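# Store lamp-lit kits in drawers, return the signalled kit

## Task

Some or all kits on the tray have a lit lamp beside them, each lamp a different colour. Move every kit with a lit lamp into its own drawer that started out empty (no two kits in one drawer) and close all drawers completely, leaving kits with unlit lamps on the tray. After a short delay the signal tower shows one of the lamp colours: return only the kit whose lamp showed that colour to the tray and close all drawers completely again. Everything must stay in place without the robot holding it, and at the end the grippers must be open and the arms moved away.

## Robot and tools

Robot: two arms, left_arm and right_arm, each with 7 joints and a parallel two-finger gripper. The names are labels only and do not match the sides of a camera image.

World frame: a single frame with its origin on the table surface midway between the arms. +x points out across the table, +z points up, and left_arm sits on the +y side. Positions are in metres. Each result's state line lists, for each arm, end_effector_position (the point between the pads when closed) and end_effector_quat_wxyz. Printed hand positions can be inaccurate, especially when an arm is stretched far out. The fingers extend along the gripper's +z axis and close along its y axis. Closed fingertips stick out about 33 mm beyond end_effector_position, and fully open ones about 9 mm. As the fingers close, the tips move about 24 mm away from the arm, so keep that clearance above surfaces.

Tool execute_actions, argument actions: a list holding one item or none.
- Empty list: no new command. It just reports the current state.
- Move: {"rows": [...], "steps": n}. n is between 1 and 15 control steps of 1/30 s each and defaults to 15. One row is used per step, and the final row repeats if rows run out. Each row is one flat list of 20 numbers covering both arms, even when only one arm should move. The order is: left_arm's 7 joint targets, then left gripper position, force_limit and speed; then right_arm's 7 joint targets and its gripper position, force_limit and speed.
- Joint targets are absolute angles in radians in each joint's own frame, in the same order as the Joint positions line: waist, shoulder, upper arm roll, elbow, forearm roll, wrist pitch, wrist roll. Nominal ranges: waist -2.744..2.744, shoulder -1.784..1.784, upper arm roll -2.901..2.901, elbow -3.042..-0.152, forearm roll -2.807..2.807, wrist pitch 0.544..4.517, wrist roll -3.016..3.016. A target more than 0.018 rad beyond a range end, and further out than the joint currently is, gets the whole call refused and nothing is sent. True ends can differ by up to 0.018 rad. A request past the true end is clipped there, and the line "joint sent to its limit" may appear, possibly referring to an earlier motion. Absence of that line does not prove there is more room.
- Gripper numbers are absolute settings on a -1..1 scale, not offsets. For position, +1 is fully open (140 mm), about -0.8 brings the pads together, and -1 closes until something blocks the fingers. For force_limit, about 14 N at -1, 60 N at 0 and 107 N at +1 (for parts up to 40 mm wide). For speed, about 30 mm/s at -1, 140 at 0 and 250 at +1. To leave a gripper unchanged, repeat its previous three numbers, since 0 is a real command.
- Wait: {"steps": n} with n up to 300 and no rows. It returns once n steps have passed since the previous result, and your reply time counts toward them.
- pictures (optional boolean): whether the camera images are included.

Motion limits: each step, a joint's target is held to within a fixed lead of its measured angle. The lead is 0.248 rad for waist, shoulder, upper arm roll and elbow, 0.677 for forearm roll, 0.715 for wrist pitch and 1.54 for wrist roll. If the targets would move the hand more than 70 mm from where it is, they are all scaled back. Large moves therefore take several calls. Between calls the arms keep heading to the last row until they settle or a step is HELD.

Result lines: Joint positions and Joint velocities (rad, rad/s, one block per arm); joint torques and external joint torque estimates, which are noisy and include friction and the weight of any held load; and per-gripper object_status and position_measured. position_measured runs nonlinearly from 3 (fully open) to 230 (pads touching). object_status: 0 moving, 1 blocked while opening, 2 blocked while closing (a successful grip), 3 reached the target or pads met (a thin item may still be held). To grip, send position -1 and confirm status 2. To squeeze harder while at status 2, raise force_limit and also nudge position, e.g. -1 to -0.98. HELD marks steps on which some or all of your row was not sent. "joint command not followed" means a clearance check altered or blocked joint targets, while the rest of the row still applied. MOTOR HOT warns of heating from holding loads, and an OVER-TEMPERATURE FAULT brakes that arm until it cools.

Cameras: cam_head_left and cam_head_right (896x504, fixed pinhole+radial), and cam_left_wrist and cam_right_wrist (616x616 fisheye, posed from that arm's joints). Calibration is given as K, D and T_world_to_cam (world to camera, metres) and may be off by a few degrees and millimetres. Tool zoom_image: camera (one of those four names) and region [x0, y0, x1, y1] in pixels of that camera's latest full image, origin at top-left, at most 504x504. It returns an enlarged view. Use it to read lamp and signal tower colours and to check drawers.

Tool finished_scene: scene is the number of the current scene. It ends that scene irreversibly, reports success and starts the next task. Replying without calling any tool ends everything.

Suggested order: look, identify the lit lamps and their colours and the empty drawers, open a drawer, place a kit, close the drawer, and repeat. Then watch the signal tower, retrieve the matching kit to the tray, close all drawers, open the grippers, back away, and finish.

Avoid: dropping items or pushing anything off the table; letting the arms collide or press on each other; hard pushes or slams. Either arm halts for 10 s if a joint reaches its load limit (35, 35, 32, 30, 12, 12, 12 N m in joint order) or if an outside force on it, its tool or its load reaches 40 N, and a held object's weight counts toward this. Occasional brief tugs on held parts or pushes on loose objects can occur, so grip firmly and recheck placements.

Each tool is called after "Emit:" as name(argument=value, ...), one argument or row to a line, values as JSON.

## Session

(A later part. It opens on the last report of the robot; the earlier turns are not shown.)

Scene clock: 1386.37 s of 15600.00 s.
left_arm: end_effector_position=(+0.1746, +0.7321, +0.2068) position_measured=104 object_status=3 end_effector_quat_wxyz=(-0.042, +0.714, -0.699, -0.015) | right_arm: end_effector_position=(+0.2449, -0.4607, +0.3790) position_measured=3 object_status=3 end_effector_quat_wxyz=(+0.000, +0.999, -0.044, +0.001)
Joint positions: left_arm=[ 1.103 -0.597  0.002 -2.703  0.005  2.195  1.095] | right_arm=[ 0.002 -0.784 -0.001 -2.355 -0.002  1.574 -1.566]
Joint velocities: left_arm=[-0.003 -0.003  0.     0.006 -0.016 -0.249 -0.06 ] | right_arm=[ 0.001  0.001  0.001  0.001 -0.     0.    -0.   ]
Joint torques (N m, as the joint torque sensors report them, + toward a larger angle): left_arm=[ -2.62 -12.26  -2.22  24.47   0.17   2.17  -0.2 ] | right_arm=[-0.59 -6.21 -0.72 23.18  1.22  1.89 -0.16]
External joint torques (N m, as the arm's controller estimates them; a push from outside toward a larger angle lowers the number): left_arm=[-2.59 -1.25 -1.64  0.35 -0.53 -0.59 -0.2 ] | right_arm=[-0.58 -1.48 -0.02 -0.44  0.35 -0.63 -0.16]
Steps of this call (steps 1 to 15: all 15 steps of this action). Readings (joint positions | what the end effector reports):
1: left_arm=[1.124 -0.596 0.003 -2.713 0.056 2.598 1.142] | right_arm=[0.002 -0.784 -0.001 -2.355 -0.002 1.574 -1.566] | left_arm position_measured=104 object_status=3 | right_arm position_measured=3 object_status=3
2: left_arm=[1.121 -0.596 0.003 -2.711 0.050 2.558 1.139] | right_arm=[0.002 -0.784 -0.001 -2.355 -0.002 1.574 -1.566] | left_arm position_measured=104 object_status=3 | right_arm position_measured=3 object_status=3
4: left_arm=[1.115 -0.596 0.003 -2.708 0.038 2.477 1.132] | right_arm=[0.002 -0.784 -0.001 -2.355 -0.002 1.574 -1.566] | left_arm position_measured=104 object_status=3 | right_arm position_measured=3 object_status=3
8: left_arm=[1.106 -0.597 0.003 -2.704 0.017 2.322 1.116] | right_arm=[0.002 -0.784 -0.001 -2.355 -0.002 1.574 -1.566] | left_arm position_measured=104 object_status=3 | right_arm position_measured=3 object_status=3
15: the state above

Emit:
execute_actions(
  actions=[
    {"rows":[[-0.542,-0.6,0,-2.7,0,2.15,1.068,0.2,0,1,0,-0.785,0,-2.356,0,1.571,-1.571,1,0,1]],"steps":15},
  ],
  pictures=false,
)

Emit:
execute_actions(
  actions=[
    {"steps":25},
  ],
  pictures=false,
)

Emit:
execute_actions(
  actions=[
    {"rows":[[-0.542,-0.2,0,-2.35,0,2.18,1.068,0.2,0,1,0,-0.785,0,-2.356,0,1.571,-1.571,1,0,1]],"steps":15},
  ],
  pictures=false,
)

Emit:
execute_actions(
  actions=[
    {"rows":[[-0.542,0.198,0,-2.0,0,2.2,1.068,0.2,0,1,0,-0.785,0,-2.356,0,1.571,-1.571,1,0,1]],"steps":15},
  ],
  pictures=false,
)

Emit:
execute_actions(
  actions=[
    {"steps":15},
  ],
)

Scene clock: 1399.20 s of 15600.00 s.
left_arm: end_effector_position=(+0.3660, +0.4819, +0.2037) position_measured=104 object_status=3 end_effector_quat_wxyz=(+0.026, -0.363, +0.932, -0.002) | right_arm: end_effector_position=(+0.2449, -0.4607, +0.3790) position_measured=3 object_status=3 end_effector_quat_wxyz=(+0.000, +0.999, -0.044, +0.001)
Joint positions: left_arm=[ 0.235 -0.598  0.001 -2.7    0.003  2.154  1.077] | right_arm=[ 0.002 -0.784 -0.001 -2.355 -0.002  1.574 -1.566]
Joint velocities: left_arm=[-1.693  0.    -0.071  0.003 -0.002  0.    -0.001] | right_arm=[-0.002 -0.     0.001 -0.001  0.    -0.     0.   ]
Joint torques (N m, as the joint torque sensors report them, + toward a larger angle): left_arm=[  4.32 -11.69   2.32  23.94   0.38   2.17  -0.27] | right_arm=[-0.87 -6.1  -1.1  23.37  1.2   1.94 -0.12]
External joint torques (N m, as the arm's controller estimates them; a push from outside toward a larger angle lowers the number): left_arm=[-2.91 -0.5  -0.71  0.97 -0.32 -0.14 -0.27] | right_arm=[-0.85 -1.24 -0.43 -0.29  0.32 -0.58 -0.12]
Steps of this call (steps 1 to 30: the robot went on to your last target; steps 31 to 90: nothing new was sent; then 9.33 s passed at rest; steps 91 to 105: all 15 steps of this action). Readings (joint positions | what the end effector reports):
91: left_arm=[1.063 -0.598 0.014 -2.701 0.003 2.154 1.077] | right_arm=[0.002 -0.784 -0.001 -2.355 -0.002 1.574 -1.566] | left_arm position_measured=104 object_status=3 | right_arm position_measured=3 object_status=3
92: left_arm=[1.007 -0.598 0.014 -2.701 0.003 2.154 1.077] | right_arm=[0.002 -0.784 -0.001 -2.355 -0.002 1.574 -1.566] | left_arm position_measured=104 object_status=3 | right_arm position_measured=3 object_status=3
94: left_arm=[0.890 -0.598 0.009 -2.701 0.003 2.154 1.077] | right_arm=[0.002 -0.784 -0.001 -2.355 -0.002 1.574 -1.566] | left_arm position_measured=104 object_status=3 | right_arm position_measured=3 object_status=3
98: left_arm=[0.654 -0.598 0.004 -2.700 0.003 2.154 1.077] | right_arm=[0.002 -0.784 -0.001 -2.355 -0.002 1.574 -1.566] | left_arm position_measured=104 object_status=3 | right_arm position_measured=3 object_status=3
105: the state above

Scene clock: 1400.03 s of 15600.00 s.
left_arm: end_effector_position=(+0.3281, +0.2063, +0.2038) position_measured=104 object_status=3 end_effector_quat_wxyz=(+0.024, +0.016, +1.000, -0.011) | right_arm: end_effector_position=(+0.2449, -0.4607, +0.3790) position_measured=3 object_status=3 end_effector_quat_wxyz=(+0.000, +0.999, -0.044, +0.001)
Joint positions: left_arm=[-0.539 -0.598 -0.003 -2.7    0.002  2.154  1.075] | right_arm=[ 0.002 -0.784 -0.001 -2.355 -0.002  1.574 -1.566]
Joint velocities: left_arm=[-0.     0.     0.003  0.001 -0.001  0.001 -0.002] | right_arm=[-0.002  0.    -0.    -0.002  0.001  0.     0.   ]
Joint torques (N m, as the joint torque sensors report them, + toward a larger angle): left_arm=[ -2.92 -11.27   1.26  22.92   0.36   1.99  -0.23] | right_arm=[-0.86 -5.92 -0.66 23.57  1.17  1.9  -0.14]
External joint torques (N m, as the arm's controller estimates them; a push from outside toward a larger angle lowers the number): left_arm=[-2.98 -0.46  1.67 -0.91 -0.33 -0.58 -0.23] | right_arm=[-0.86 -1.16  0.01  0.01  0.29 -0.61 -0.14]
Steps of this call (steps 1 to 25: the robot went on to your last target). Readings (joint positions | what the end effector reports):
1: left_arm=[0.175 -0.598 0.001 -2.700 0.003 2.154 1.077] | right_arm=[0.002 -0.784 -0.001 -2.355 -0.002 1.574 -1.566] | left_arm position_measured=104 object_status=3 | right_arm position_measured=3 object_status=3
2: left_arm=[0.115 -0.598 0.001 -2.700 0.003 2.154 1.077] | right_arm=[0.002 -0.784 -0.001 -2.355 -0.002 1.574 -1.566] | left_arm position_measured=104 object_status=3 | right_arm position_measured=3 object_status=3
4: left_arm=[-0.006 -0.598 0.000 -2.700 0.003 2.154 1.077] | right_arm=[0.002 -0.784 -0.001 -2.355 -0.002 1.574 -1.566] | left_arm position_measured=104 object_status=3 | right_arm position_measured=3 object_status=3
8: left_arm=[-0.246 -0.598 0.000 -2.700 0.003 2.154 1.077] | right_arm=[0.002 -0.784 -0.001 -2.355 -0.002 1.574 -1.566] | left_arm position_measured=104 object_status=3 | right_arm position_measured=3 object_status=3
25: the state above

Scene clock: 1400.53 s of 15600.00 s.
left_arm: end_effector_position=(+0.4244, +0.1497, +0.2013) position_measured=104 object_status=3 end_effector_quat_wxyz=(+0.011, +0.016, +1.000, -0.005) | right_arm: end_effector_position=(+0.2449, -0.4607, +0.3790) position_measured=3 object_status=3 end_effector_quat_wxyz=(+0.000, +0.999, -0.044, +0.001)
Joint positions: left_arm=[-0.539 -0.202 -0.002 -2.353  0.001  2.175  1.075] | right_arm=[ 0.002 -0.784 -0.001 -2.355 -0.002  1.574 -1.566]
Joint velocities: left_arm=[0.    0.001 0.001 0.027 0.001 0.009 0.   ] | right_arm=[ 0.     0.002  0.001  0.     0.     0.001 -0.   ]
Joint torques (N m, as the joint torque sensors report them, + toward a larger angle): left_arm=[ -1.61 -22.22   1.37  23.56   0.5    3.19  -0.3 ] | right_arm=[-0.8  -6.41 -1.33 23.3   1.2   1.85 -0.09]
External joint torques (N m, as the arm's controller estimates them; a push from outside toward a larger angle lowers the number): left_arm=[-1.62  1.47  1.53  0.61 -0.17  0.77 -0.3 ] | right_arm=[-0.83 -1.6  -0.67 -0.36  0.32 -0.67 -0.09]
Steps of this call (steps 1 to 15: all 15 steps of this action). Readings (joint positions | what the end effector reports):
1: left_arm=[-0.539 -0.556 -0.002 -2.657 0.001 2.150 1.075] | right_arm=[0.002 -0.784 -0.001 -2.355 -0.002 1.574 -1.566] | left_arm position_measured=104 object_status=3 | right_arm position_measured=3 object_status=3
2: left_arm=[-0.539 -0.494 -0.002 -2.593 0.001 2.154 1.075] | right_arm=[0.002 -0.784 -0.001 -2.355 -0.002 1.574 -1.566] | left_arm position_measured=104 object_status=3 | right_arm position_measured=3 object_status=3
4: left_arm=[-0.539 -0.365 -0.002 -2.466 0.001 2.162 1.075] | right_arm=[0.002 -0.784 -0.001 -2.355 -0.002 1.574 -1.566] | left_arm position_measured=104 object_status=3 | right_arm position_measured=3 object_status=3
8: left_arm=[-0.539 -0.223 -0.002 -2.372 0.001 2.173 1.075] | right_arm=[0.002 -0.784 -0.001 -2.355 -0.002 1.574 -1.566] | left_arm position_measured=104 object_status=3 | right_arm position_measured=3 object_status=3
15: the state above

Scene clock: 1401.03 s of 15600.00 s.
left_arm: end_effector_position=(+0.5175, +0.0954, +0.1467) position_measured=104 object_status=3 end_effector_quat_wxyz=(-0.004, +0.016, +1.000, +0.002) | right_arm: end_effector_position=(+0.2449, -0.4607, +0.3790) position_measured=3 object_status=3 end_effector_quat_wxyz=(+0.000, +0.999, -0.044, +0.001)
Joint positions: left_arm=[-0.54   0.2   -0.002 -2.004  0.001  2.194  1.075] | right_arm=[ 0.002 -0.784 -0.001 -2.355 -0.002  1.574 -1.566]
Joint velocities: left_arm=[-0.001 -0.011  0.001  0.042 -0.001  0.013 -0.   ] | right_arm=[ 0.     0.001  0.001 -0.     0.001  0.    -0.001]
Joint torques (N m, as the joint torque sensors report them, + toward a larger angle): left_arm=[ -2.08 -36.9    0.4   23.11   0.69   3.04  -0.17] | right_arm=[-0.5  -5.99 -1.45 23.64  1.18  1.91 -0.18]
External joint torques (N m, as the arm's controller estimates them; a push from outside toward a larger angle lowers the number): left_arm=[-2.02 -0.27  0.27  0.85  0.06  0.75 -0.17] | right_arm=[-0.52 -1.21 -0.78  0.    0.3  -0.62 -0.18]
Steps of this call (steps 1 to 15: all 15 steps of this action). Readings (joint positions | what the end effector reports):
1: left_arm=[-0.539 -0.162 -0.002 -2.304 0.001 2.169 1.075] | right_arm=[0.002 -0.784 -0.001 -2.355 -0.002 1.574 -1.566] | left_arm position_measured=104 object_status=3 | right_arm position_measured=3 object_status=3
2: left_arm=[-0.539 -0.102 -0.002 -2.237 0.001 2.175 1.075] | right_arm=[0.002 -0.784 -0.001 -2.355 -0.002 1.574 -1.566] | left_arm position_measured=104 object_status=3 | right_arm position_measured=3 object_status=3
4: left_arm=[-0.540 0.024 -0.002 -2.110 0.001 2.184 1.075] | right_arm=[0.002 -0.784 -0.001 -2.355 -0.002 1.574 -1.566] | left_arm position_measured=104 object_status=3 | right_arm position_measured=3 object_status=3
8: left_arm=[-0.540 0.177 -0.002 -2.025 0.001 2.192 1.075] | right_arm=[0.002 -0.784 -0.001 -2.355 -0.002 1.574 -1.566] | left_arm position_measured=104 object_status=3 | right_arm position_measured=3 object_status=3
15: the state above

Scene clock: 1401.53 s of 15600.00 s.
left_arm: end_effector_position=(+0.5188, +0.0946, +0.1479) position_measured=104 object_status=3 end_effector_quat_wxyz=(-0.002, +0.016, +1.000, +0.001) | right_arm: end_effector_position=(+0.2449, -0.4607, +0.3790) position_measured=3 object_status=3 end_effector_quat_wxyz=(+0.000, +0.999, -0.044, +0.001)
Joint positions: left_arm=[-0.54   0.199 -0.002 -2.001  0.001  2.196  1.075] | right_arm=[ 0.002 -0.784 -0.001 -2.355 -0.002  1.574 -1.566]
Joint velocities: left_arm=[-0.001  0.001 -0.    -0.001  0.     0.    -0.   ] | right_arm=[ 0.    -0.     0.001 -0.001  0.002 -0.     0.002]
Joint torques (N m, as the joint torque sensors report them, + toward a larger angle): left_arm=[ -1.84 -38.37   1.38  23.85   0.55   3.15  -0.18] | right_arm=[-0.83 -6.04 -0.79 23.46  1.2   1.98 -0.18]
External joint torques (N m, as the arm's controller estimates them; a push from outside toward a larger angle lowers the number): left_arm=[-1.81 -1.05  1.24  0.94 -0.1   0.74 -0.18] | right_arm=[-0.83 -1.17 -0.12 -0.19  0.33 -0.55 -0.18]
Steps of this call (steps 1 to 15: the robot went on to your last target). Readings (joint positions | what the end effector reports):
1: left_arm=[-0.540 0.199 -0.002 -2.003 0.001 2.195 1.075] | right_arm=[0.002 -0.784 -0.001 -2.355 -0.002 1.574 -1.566] | left_arm position_measured=104 object_status=3 | right_arm position_measured=3 object_status=3
2: left_arm=[-0.540 0.199 -0.002 -2.002 0.001 2.195 1.075] | right_arm=[0.002 -0.784 -0.001 -2.355 -0.002 1.574 -1.566] | left_arm position_measured=104 object_status=3 | right_arm position_measured=3 object_status=3
4: left_arm=[-0.540 0.199 -0.002 -2.002 0.001 2.195 1.075] | right_arm=[0.002 -0.784 -0.001 -2.355 -0.002 1.574 -1.566] | left_arm position_measured=104 object_status=3 | right_arm position_measured=3 object_status=3
8: left_arm=[-0.540 0.199 -0.002 -2.002 0.001 2.196 1.075] | right_arm=[0.002 -0.784 -0.001 -2.355 -0.002 1.574 -1.566] | left_arm position_measured=104 object_status=3 | right_arm position_measured=3 object_status=3
15: the state above
All arms were judged still, so your last target was given up. Only a new action makes them travel on or press farther. Fingers that are still opening or closing keep moving.
camera_calibration (this result's frames):
cam_left_wrist: T_world_to_cam=[[0.189603, 0.980383, -0.0538527, -0.17495], [0.897153, -0.150698, 0.415218, -0.49952], [0.398957, -0.127041, -0.908127, 0.129965], [0, 0, 0, 1]] pos_world=[0.429466, 0.112752, 0.316013]
cam_right_wrist: T_world_to_cam=[[-0.0904829, -0.995753, 0.0169986, -0.445917], [-0.917806, 0.0900012, 0.386694, 0.111021], [-0.386582, 0.0193878, -0.922051, 0.629273], [0, 0, 0, 1]] pos_world=[0.304814, -0.466216, 0.544871]

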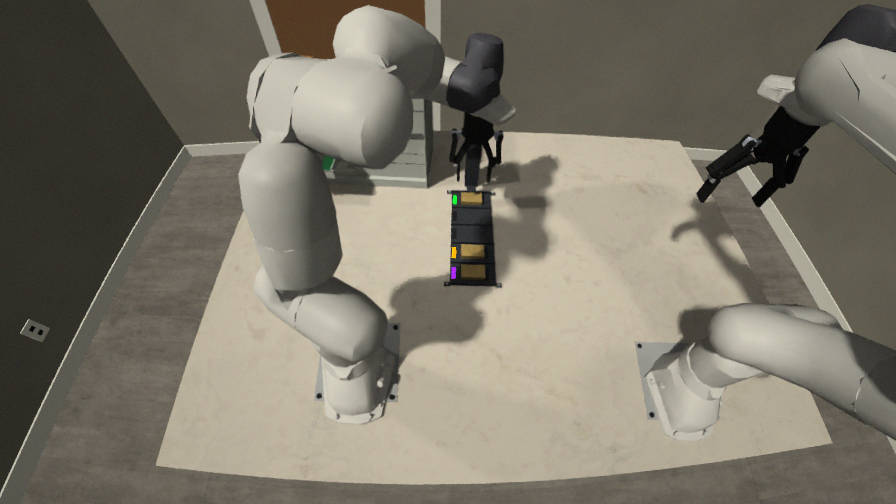

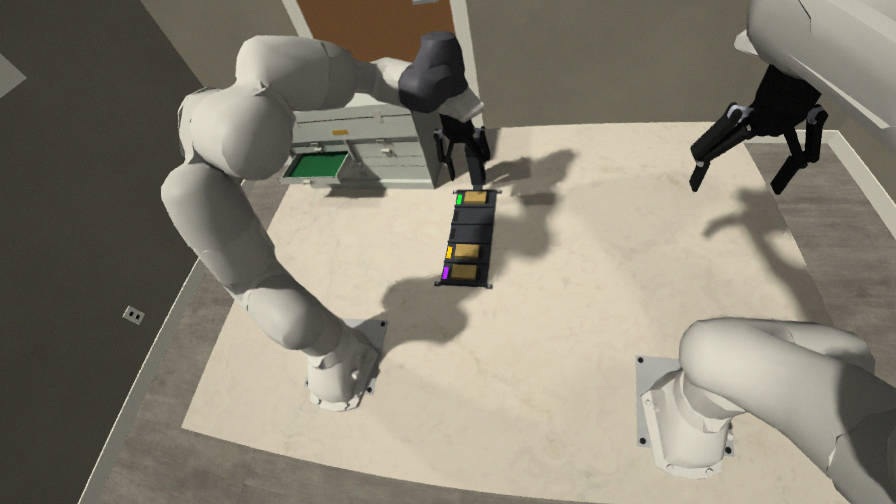

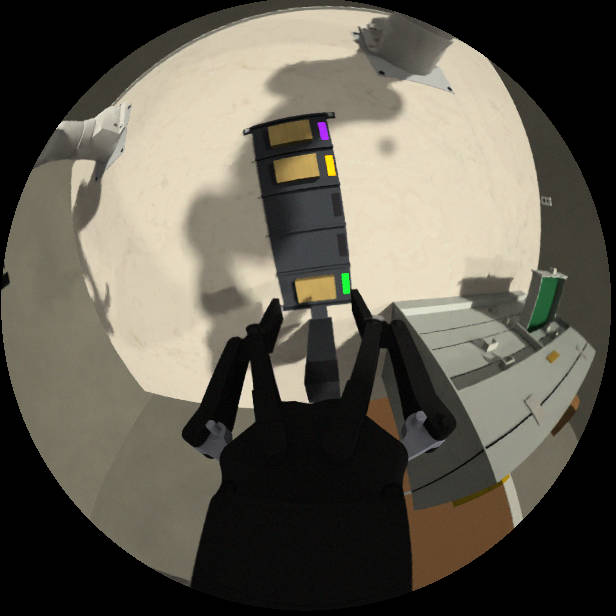

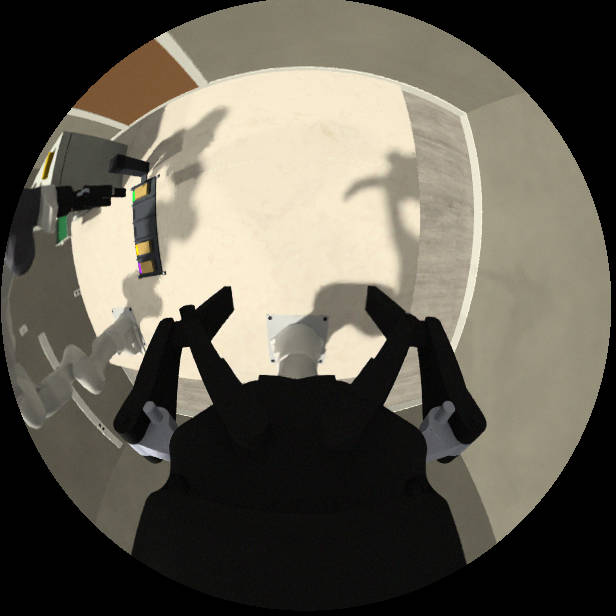

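Emit:
execute_actions(
  actions=[
    {"rows":[[-0.544,0.2836,0,-2.049,0,2.337,1.078,0.2,0,1,0,-0.785,0,-2.356,0,1.571,-1.571,1,0,1]],"steps":15},
  ],
  pictures=false,
)

Emit:
execute_actions(
  actions=[
    {"rows":[[-0.544,0.33,0,-2.061,0,2.40,1.078,0.2,0,1,0,-0.785,0,-2.356,0,1.571,-1.571,1,0,1]],"steps":15},
  ],
  pictures=false,
)

Emit:
execute_actions(
  actions=[
    {"rows":[[-0.544,0.379,0,-2.069,0,2.453,1.078,0.2,0,1,0,-0.785,0,-2.356,0,1.571,-1.571,1,0,1]],"steps":15},
  ],
  pictures=false,
)

Emit:
execute_actions(
  actions=[
    {"steps":10},
  ],
)

Scene clock: 1416.77 s of 15600.00 s.
left_arm: end_effector_position=(+0.5168, +0.0947, +0.0872) position_measured=104 object_status=3 end_effector_quat_wxyz=(-0.004, +0.017, +1.000, +0.003) | right_arm: end_effector_position=(+0.2449, -0.4607, +0.3790) position_measured=3 object_status=3 end_effector_quat_wxyz=(+0.000, +0.999, -0.044, +0.001)
Joint positions: left_arm=[-0.541  0.285 -0.002 -2.05   0.001  2.325  1.075] | right_arm=[ 0.002 -0.784 -0.001 -2.355 -0.002  1.574 -1.566]
Joint velocities: left_arm=[ 0.001 -0.004  0.     0.003 -0.     0.047 -0.002] | right_arm=[-0.     0.    -0.    -0.001 -0.    -0.001 -0.001]
Joint torques (N m, as the joint torque sensors report them, + toward a larger angle): left_arm=[ -2.03 -40.07   1.71  22.46   0.54   3.04   0.27] | right_arm=[-0.68 -5.8  -1.63 23.59  1.2   1.89 -0.15]
External joint torques (N m, as the arm's controller estimates them; a push from outside toward a larger angle lowers the number): left_arm=[-2.1  -1.42  1.4   0.93 -0.03  0.68  0.27] | right_arm=[-0.66 -0.9  -0.91 -0.08  0.33 -0.63 -0.15]
Steps of this call (steps 1 to 90: nothing new was sent; then 11.73 s passed at rest; steps 91 to 105: all 15 steps of this action). Readings (joint positions | what the end effector reports):
91: left_arm=[-0.540 0.207 -0.002 -2.005 0.001 2.221 1.075] | right_arm=[0.002 -0.784 -0.001 -2.355 -0.002 1.574 -1.566] | left_arm position_measured=104 object_status=3 | right_arm position_measured=3 object_status=3
92: left_arm=[-0.540 0.225 -0.002 -2.013 0.001 2.243 1.075] | right_arm=[0.002 -0.784 -0.001 -2.355 -0.002 1.574 -1.566] | left_arm position_measured=104 object_status=3 | right_arm position_measured=3 object_status=3
94: left_arm=[-0.541 0.260 -0.002 -2.034 0.001 2.272 1.075] | right_arm=[0.002 -0.784 -0.001 -2.355 -0.002 1.574 -1.566] | left_arm position_measured=104 object_status=3 | right_arm position_measured=3 object_status=3
98: left_arm=[-0.541 0.288 -0.002 -2.052 0.001 2.302 1.075] | right_arm=[0.002 -0.784 -0.001 -2.355 -0.002 1.574 -1.566] | left_arm position_measured=104 object_status=3 | right_arm position_measured=3 object_status=3
105: the state above

Scene clock: 1417.27 s of 15600.00 s.
left_arm: end_effector_position=(+0.5197, +0.0929, +0.0616) position_measured=104 object_status=3 end_effector_quat_wxyz=(-0.000, +0.017, +1.000, +0.000) | right_arm: end_effector_position=(+0.2449, -0.4607, +0.3790) position_measured=3 object_status=3 end_effector_quat_wxyz=(+0.000, +0.999, -0.044, +0.001)
Joint positions: left_arm=[-0.541  0.331 -0.002 -2.062  0.001  2.392  1.075] | right_arm=[ 0.002 -0.784 -0.001 -2.355 -0.002  1.574 -1.566]
Joint velocities: left_arm=[ 0.001 -0.    -0.002 -0.     0.002  0.024 -0.002] | right_arm=[-0.     0.001  0.     0.001  0.001 -0.001 -0.001]
Joint torques (N m, as the joint torque sensors report them, + toward a larger angle): left_arm=[ -1.78 -40.09   1.45  21.31   0.6    3.19   0.22] | right_arm=[-0.79 -6.34 -1.13 23.79  1.19  1.92 -0.13]
External joint torques (N m, as the arm's controller estimates them; a push from outside toward a larger angle lowers the number): left_arm=[-1.81 -0.4   1.14  0.18  0.06  0.76  0.22] | right_arm=[-0.79 -1.57 -0.47  0.14  0.31 -0.61 -0.13]
Steps of this call (steps 1 to 15: all 15 steps of this action). Readings (joint positions | what the end effector reports):
1: left_arm=[-0.541 0.290 -0.002 -2.050 0.001 2.338 1.075] | right_arm=[0.002 -0.784 -0.001 -2.355 -0.002 1.574 -1.566] | left_arm position_measured=104 object_status=3 | right_arm position_measured=3 object_status=3
2: left_arm=[-0.541 0.300 -0.002 -2.051 0.001 2.349 1.075] | right_arm=[0.002 -0.784 -0.001 -2.355 -0.002 1.574 -1.566] | left_arm position_measured=104 object_status=3 | right_arm position_measured=3 object_status=3
4: left_arm=[-0.541 0.317 -0.002 -2.056 0.001 2.365 1.075] | right_arm=[0.002 -0.784 -0.001 -2.355 -0.002 1.574 -1.566] | left_arm position_measured=104 object_status=3 | right_arm position_measured=3 object_status=3
8: left_arm=[-0.541 0.330 -0.002 -2.062 0.001 2.380 1.075] | right_arm=[0.002 -0.784 -0.001 -2.355 -0.002 1.574 -1.566] | left_arm position_measured=104 object_status=3 | right_arm position_measured=3 object_status=3
15: the state above

Scene clock: 1417.77 s of 15600.00 s.
left_arm: end_effector_position=(+0.5184, +0.0936, +0.0340) position_measured=104 object_status=3 end_effector_quat_wxyz=(-0.002, +0.017, +1.000, +0.001) | right_arm: end_effector_position=(+0.2449, -0.4607, +0.3790) position_measured=3 object_status=3 end_effector_quat_wxyz=(+0.000, +0.999, -0.044, +0.001)
Joint positions: left_arm=[-0.541  0.38  -0.002 -2.07   0.001  2.446  1.075] | right_arm=[ 0.002 -0.784 -0.001 -2.355 -0.002  1.574 -1.566]
Joint velocities: left_arm=[ 0.001  0.001 -0.    -0.    -0.002  0.019 -0.001] | right_arm=[ 0.002 -0.001 -0.    -0.    -0.001 -0.     0.001]
Joint torques (N m, as the joint torque sensors report them, + toward a larger angle): left_arm=[ -1.65 -41.31   1.76  20.61   0.48   3.21   0.27] | right_arm=[-0.96 -6.54 -0.96 23.72  1.19  1.93 -0.15]
External joint torques (N m, as the arm's controller estimates them; a push from outside toward a larger angle lowers the number): left_arm=[-1.7  -1.08  1.4   0.3  -0.03  0.81  0.27] | right_arm=[-1.01 -1.67 -0.36  0.04  0.31 -0.6  -0.15]
Steps of this call (steps 1 to 15: all 15 steps of this action). Readings (joint positions | what the end effector reports):
1: left_arm=[-0.541 0.336 -0.002 -2.060 0.001 2.402 1.075] | right_arm=[0.002 -0.784 -0.001 -2.355 -0.002 1.574 -1.566] | left_arm position_measured=104 object_status=3 | right_arm position_measured=3 object_status=3
2: left_arm=[-0.541 0.347 -0.002 -2.060 0.001 2.412 1.075] | right_arm=[0.002 -0.784 -0.001 -2.355 -0.002 1.574 -1.566] | left_arm position_measured=104 object_status=3 | right_arm position_measured=3 object_status=3
4: left_arm=[-0.541 0.366 -0.002 -2.065 0.001 2.424 1.075] | right_arm=[0.002 -0.784 -0.001 -2.355 -0.002 1.574 -1.566] | left_arm position_measured=104 object_status=3 | right_arm position_measured=3 object_status=3
8: left_arm=[-0.541 0.380 -0.002 -2.070 0.001 2.436 1.075] | right_arm=[0.002 -0.784 -0.001 -2.355 -0.002 1.574 -1.566] | left_arm position_measured=104 object_status=3 | right_arm position_measured=3 object_status=3
15: the state above

Scene clock: 1418.10 s of 15600.00 s.
left_arm: end_effector_position=(+0.5192, +0.0931, +0.0342) position_measured=104 object_status=3 end_effector_quat_wxyz=(-0.001, +0.017, +1.000, +0.000) | right_arm: end_effector_position=(+0.2449, -0.4607, +0.3790) position_measured=3 object_status=3 end_effector_quat_wxyz=(+0.000, +0.999, -0.044, +0.001)
Joint positions: left_arm=[-0.541  0.38  -0.002 -2.07   0.001  2.448  1.075] | right_arm=[ 0.002 -0.784 -0.001 -2.355 -0.002  1.574 -1.566]
Joint velocities: left_arm=[-0.001 -0.002 -0.001 -0.    -0.     0.001  0.   ] | right_arm=[-0.    -0.    -0.002  0.    -0.001  0.     0.001]
Joint torques (N m, as the joint torque sensors report them, + toward a larger angle): left_arm=[ -2.78 -41.34   1.48  20.75   0.43   3.06   0.25] | right_arm=[-0.7  -6.   -0.89 23.47  1.21  1.9  -0.2 ]
External joint torques (N m, as the arm's controller estimates them; a push from outside toward a larger angle lowers the number): left_arm=[-2.82 -0.74  1.13  0.2  -0.08  0.62  0.25] | right_arm=[-0.66 -1.16 -0.14 -0.23  0.34 -0.64 -0.2 ]
Steps of this call (steps 1 to 10: the robot went on to your last target). Readings (joint positions | what the end effector reports):
1: left_arm=[-0.541 0.380 -0.002 -2.070 0.001 2.446 1.075] | right_arm=[0.002 -0.784 -0.001 -2.355 -0.002 1.574 -1.566] | left_arm position_measured=104 object_status=3 | right_arm position_measured=3 object_status=3
2: left_arm=[-0.541 0.380 -0.002 -2.070 0.001 2.447 1.075] | right_arm=[0.002 -0.784 -0.001 -2.355 -0.002 1.574 -1.566] | left_arm position_measured=104 object_status=3 | right_arm position_measured=3 object_status=3
4: left_arm=[-0.541 0.380 -0.002 -2.070 0.001 2.447 1.075] | right_arm=[0.002 -0.784 -0.001 -2.355 -0.002 1.574 -1.566] | left_arm position_measured=104 object_status=3 | right_arm position_measured=3 object_status=3
8: left_arm=[-0.541 0.380 -0.002 -2.070 0.001 2.448 1.075] | right_arm=[0.002 -0.784 -0.001 -2.355 -0.002 1.574 -1.566] | left_arm position_measured=104 object_status=3 | right_arm position_measured=3 object_status=3
10: the state above
camera_calibration (this result's frames):
cam_left_wrist: T_world_to_cam=[[0.191408, 0.979944, -0.0554389, -0.180548], [0.895724, -0.151306, 0.418073, -0.452126], [0.4013, -0.129681, -0.90672, 0.02533], [0, 0, 0, 1]] pos_world=[0.429374, 0.111803, 0.20198]
cam_right_wrist: T_world_to_cam=[[-0.0904829, -0.995753, 0.0169985, -0.445917], [-0.917806, 0.0900012, 0.386694, 0.111021], [-0.386582, 0.019388, -0.922051, 0.629273], [0, 0, 0, 1]] pos_world=[0.304814, -0.466216, 0.544871]

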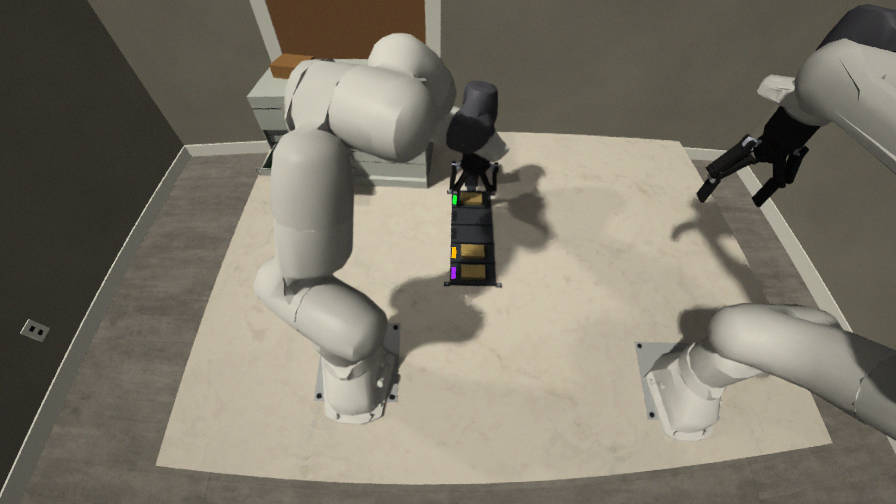

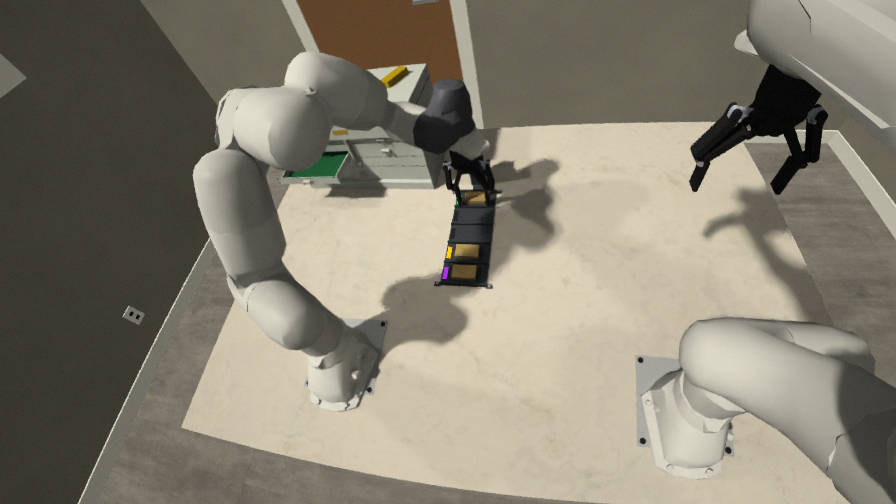

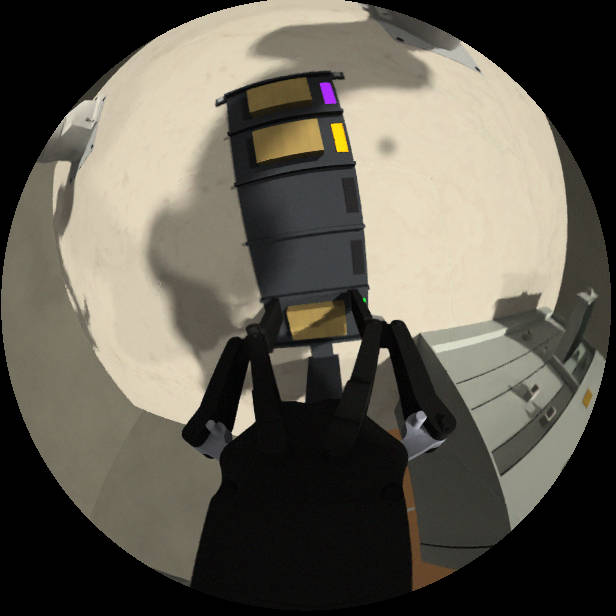

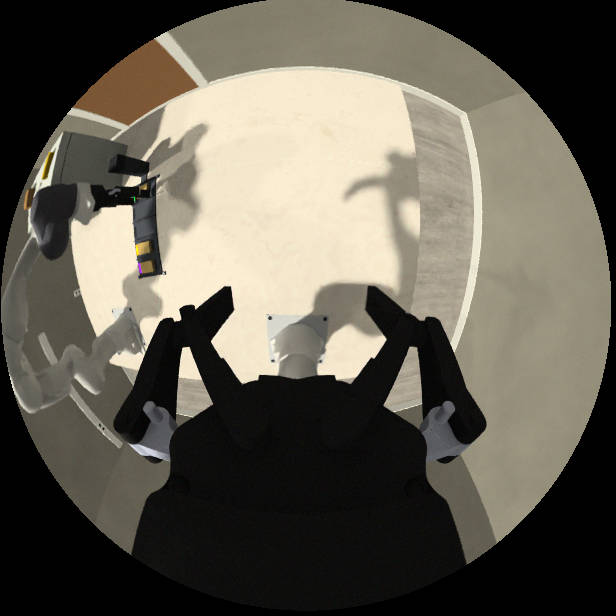

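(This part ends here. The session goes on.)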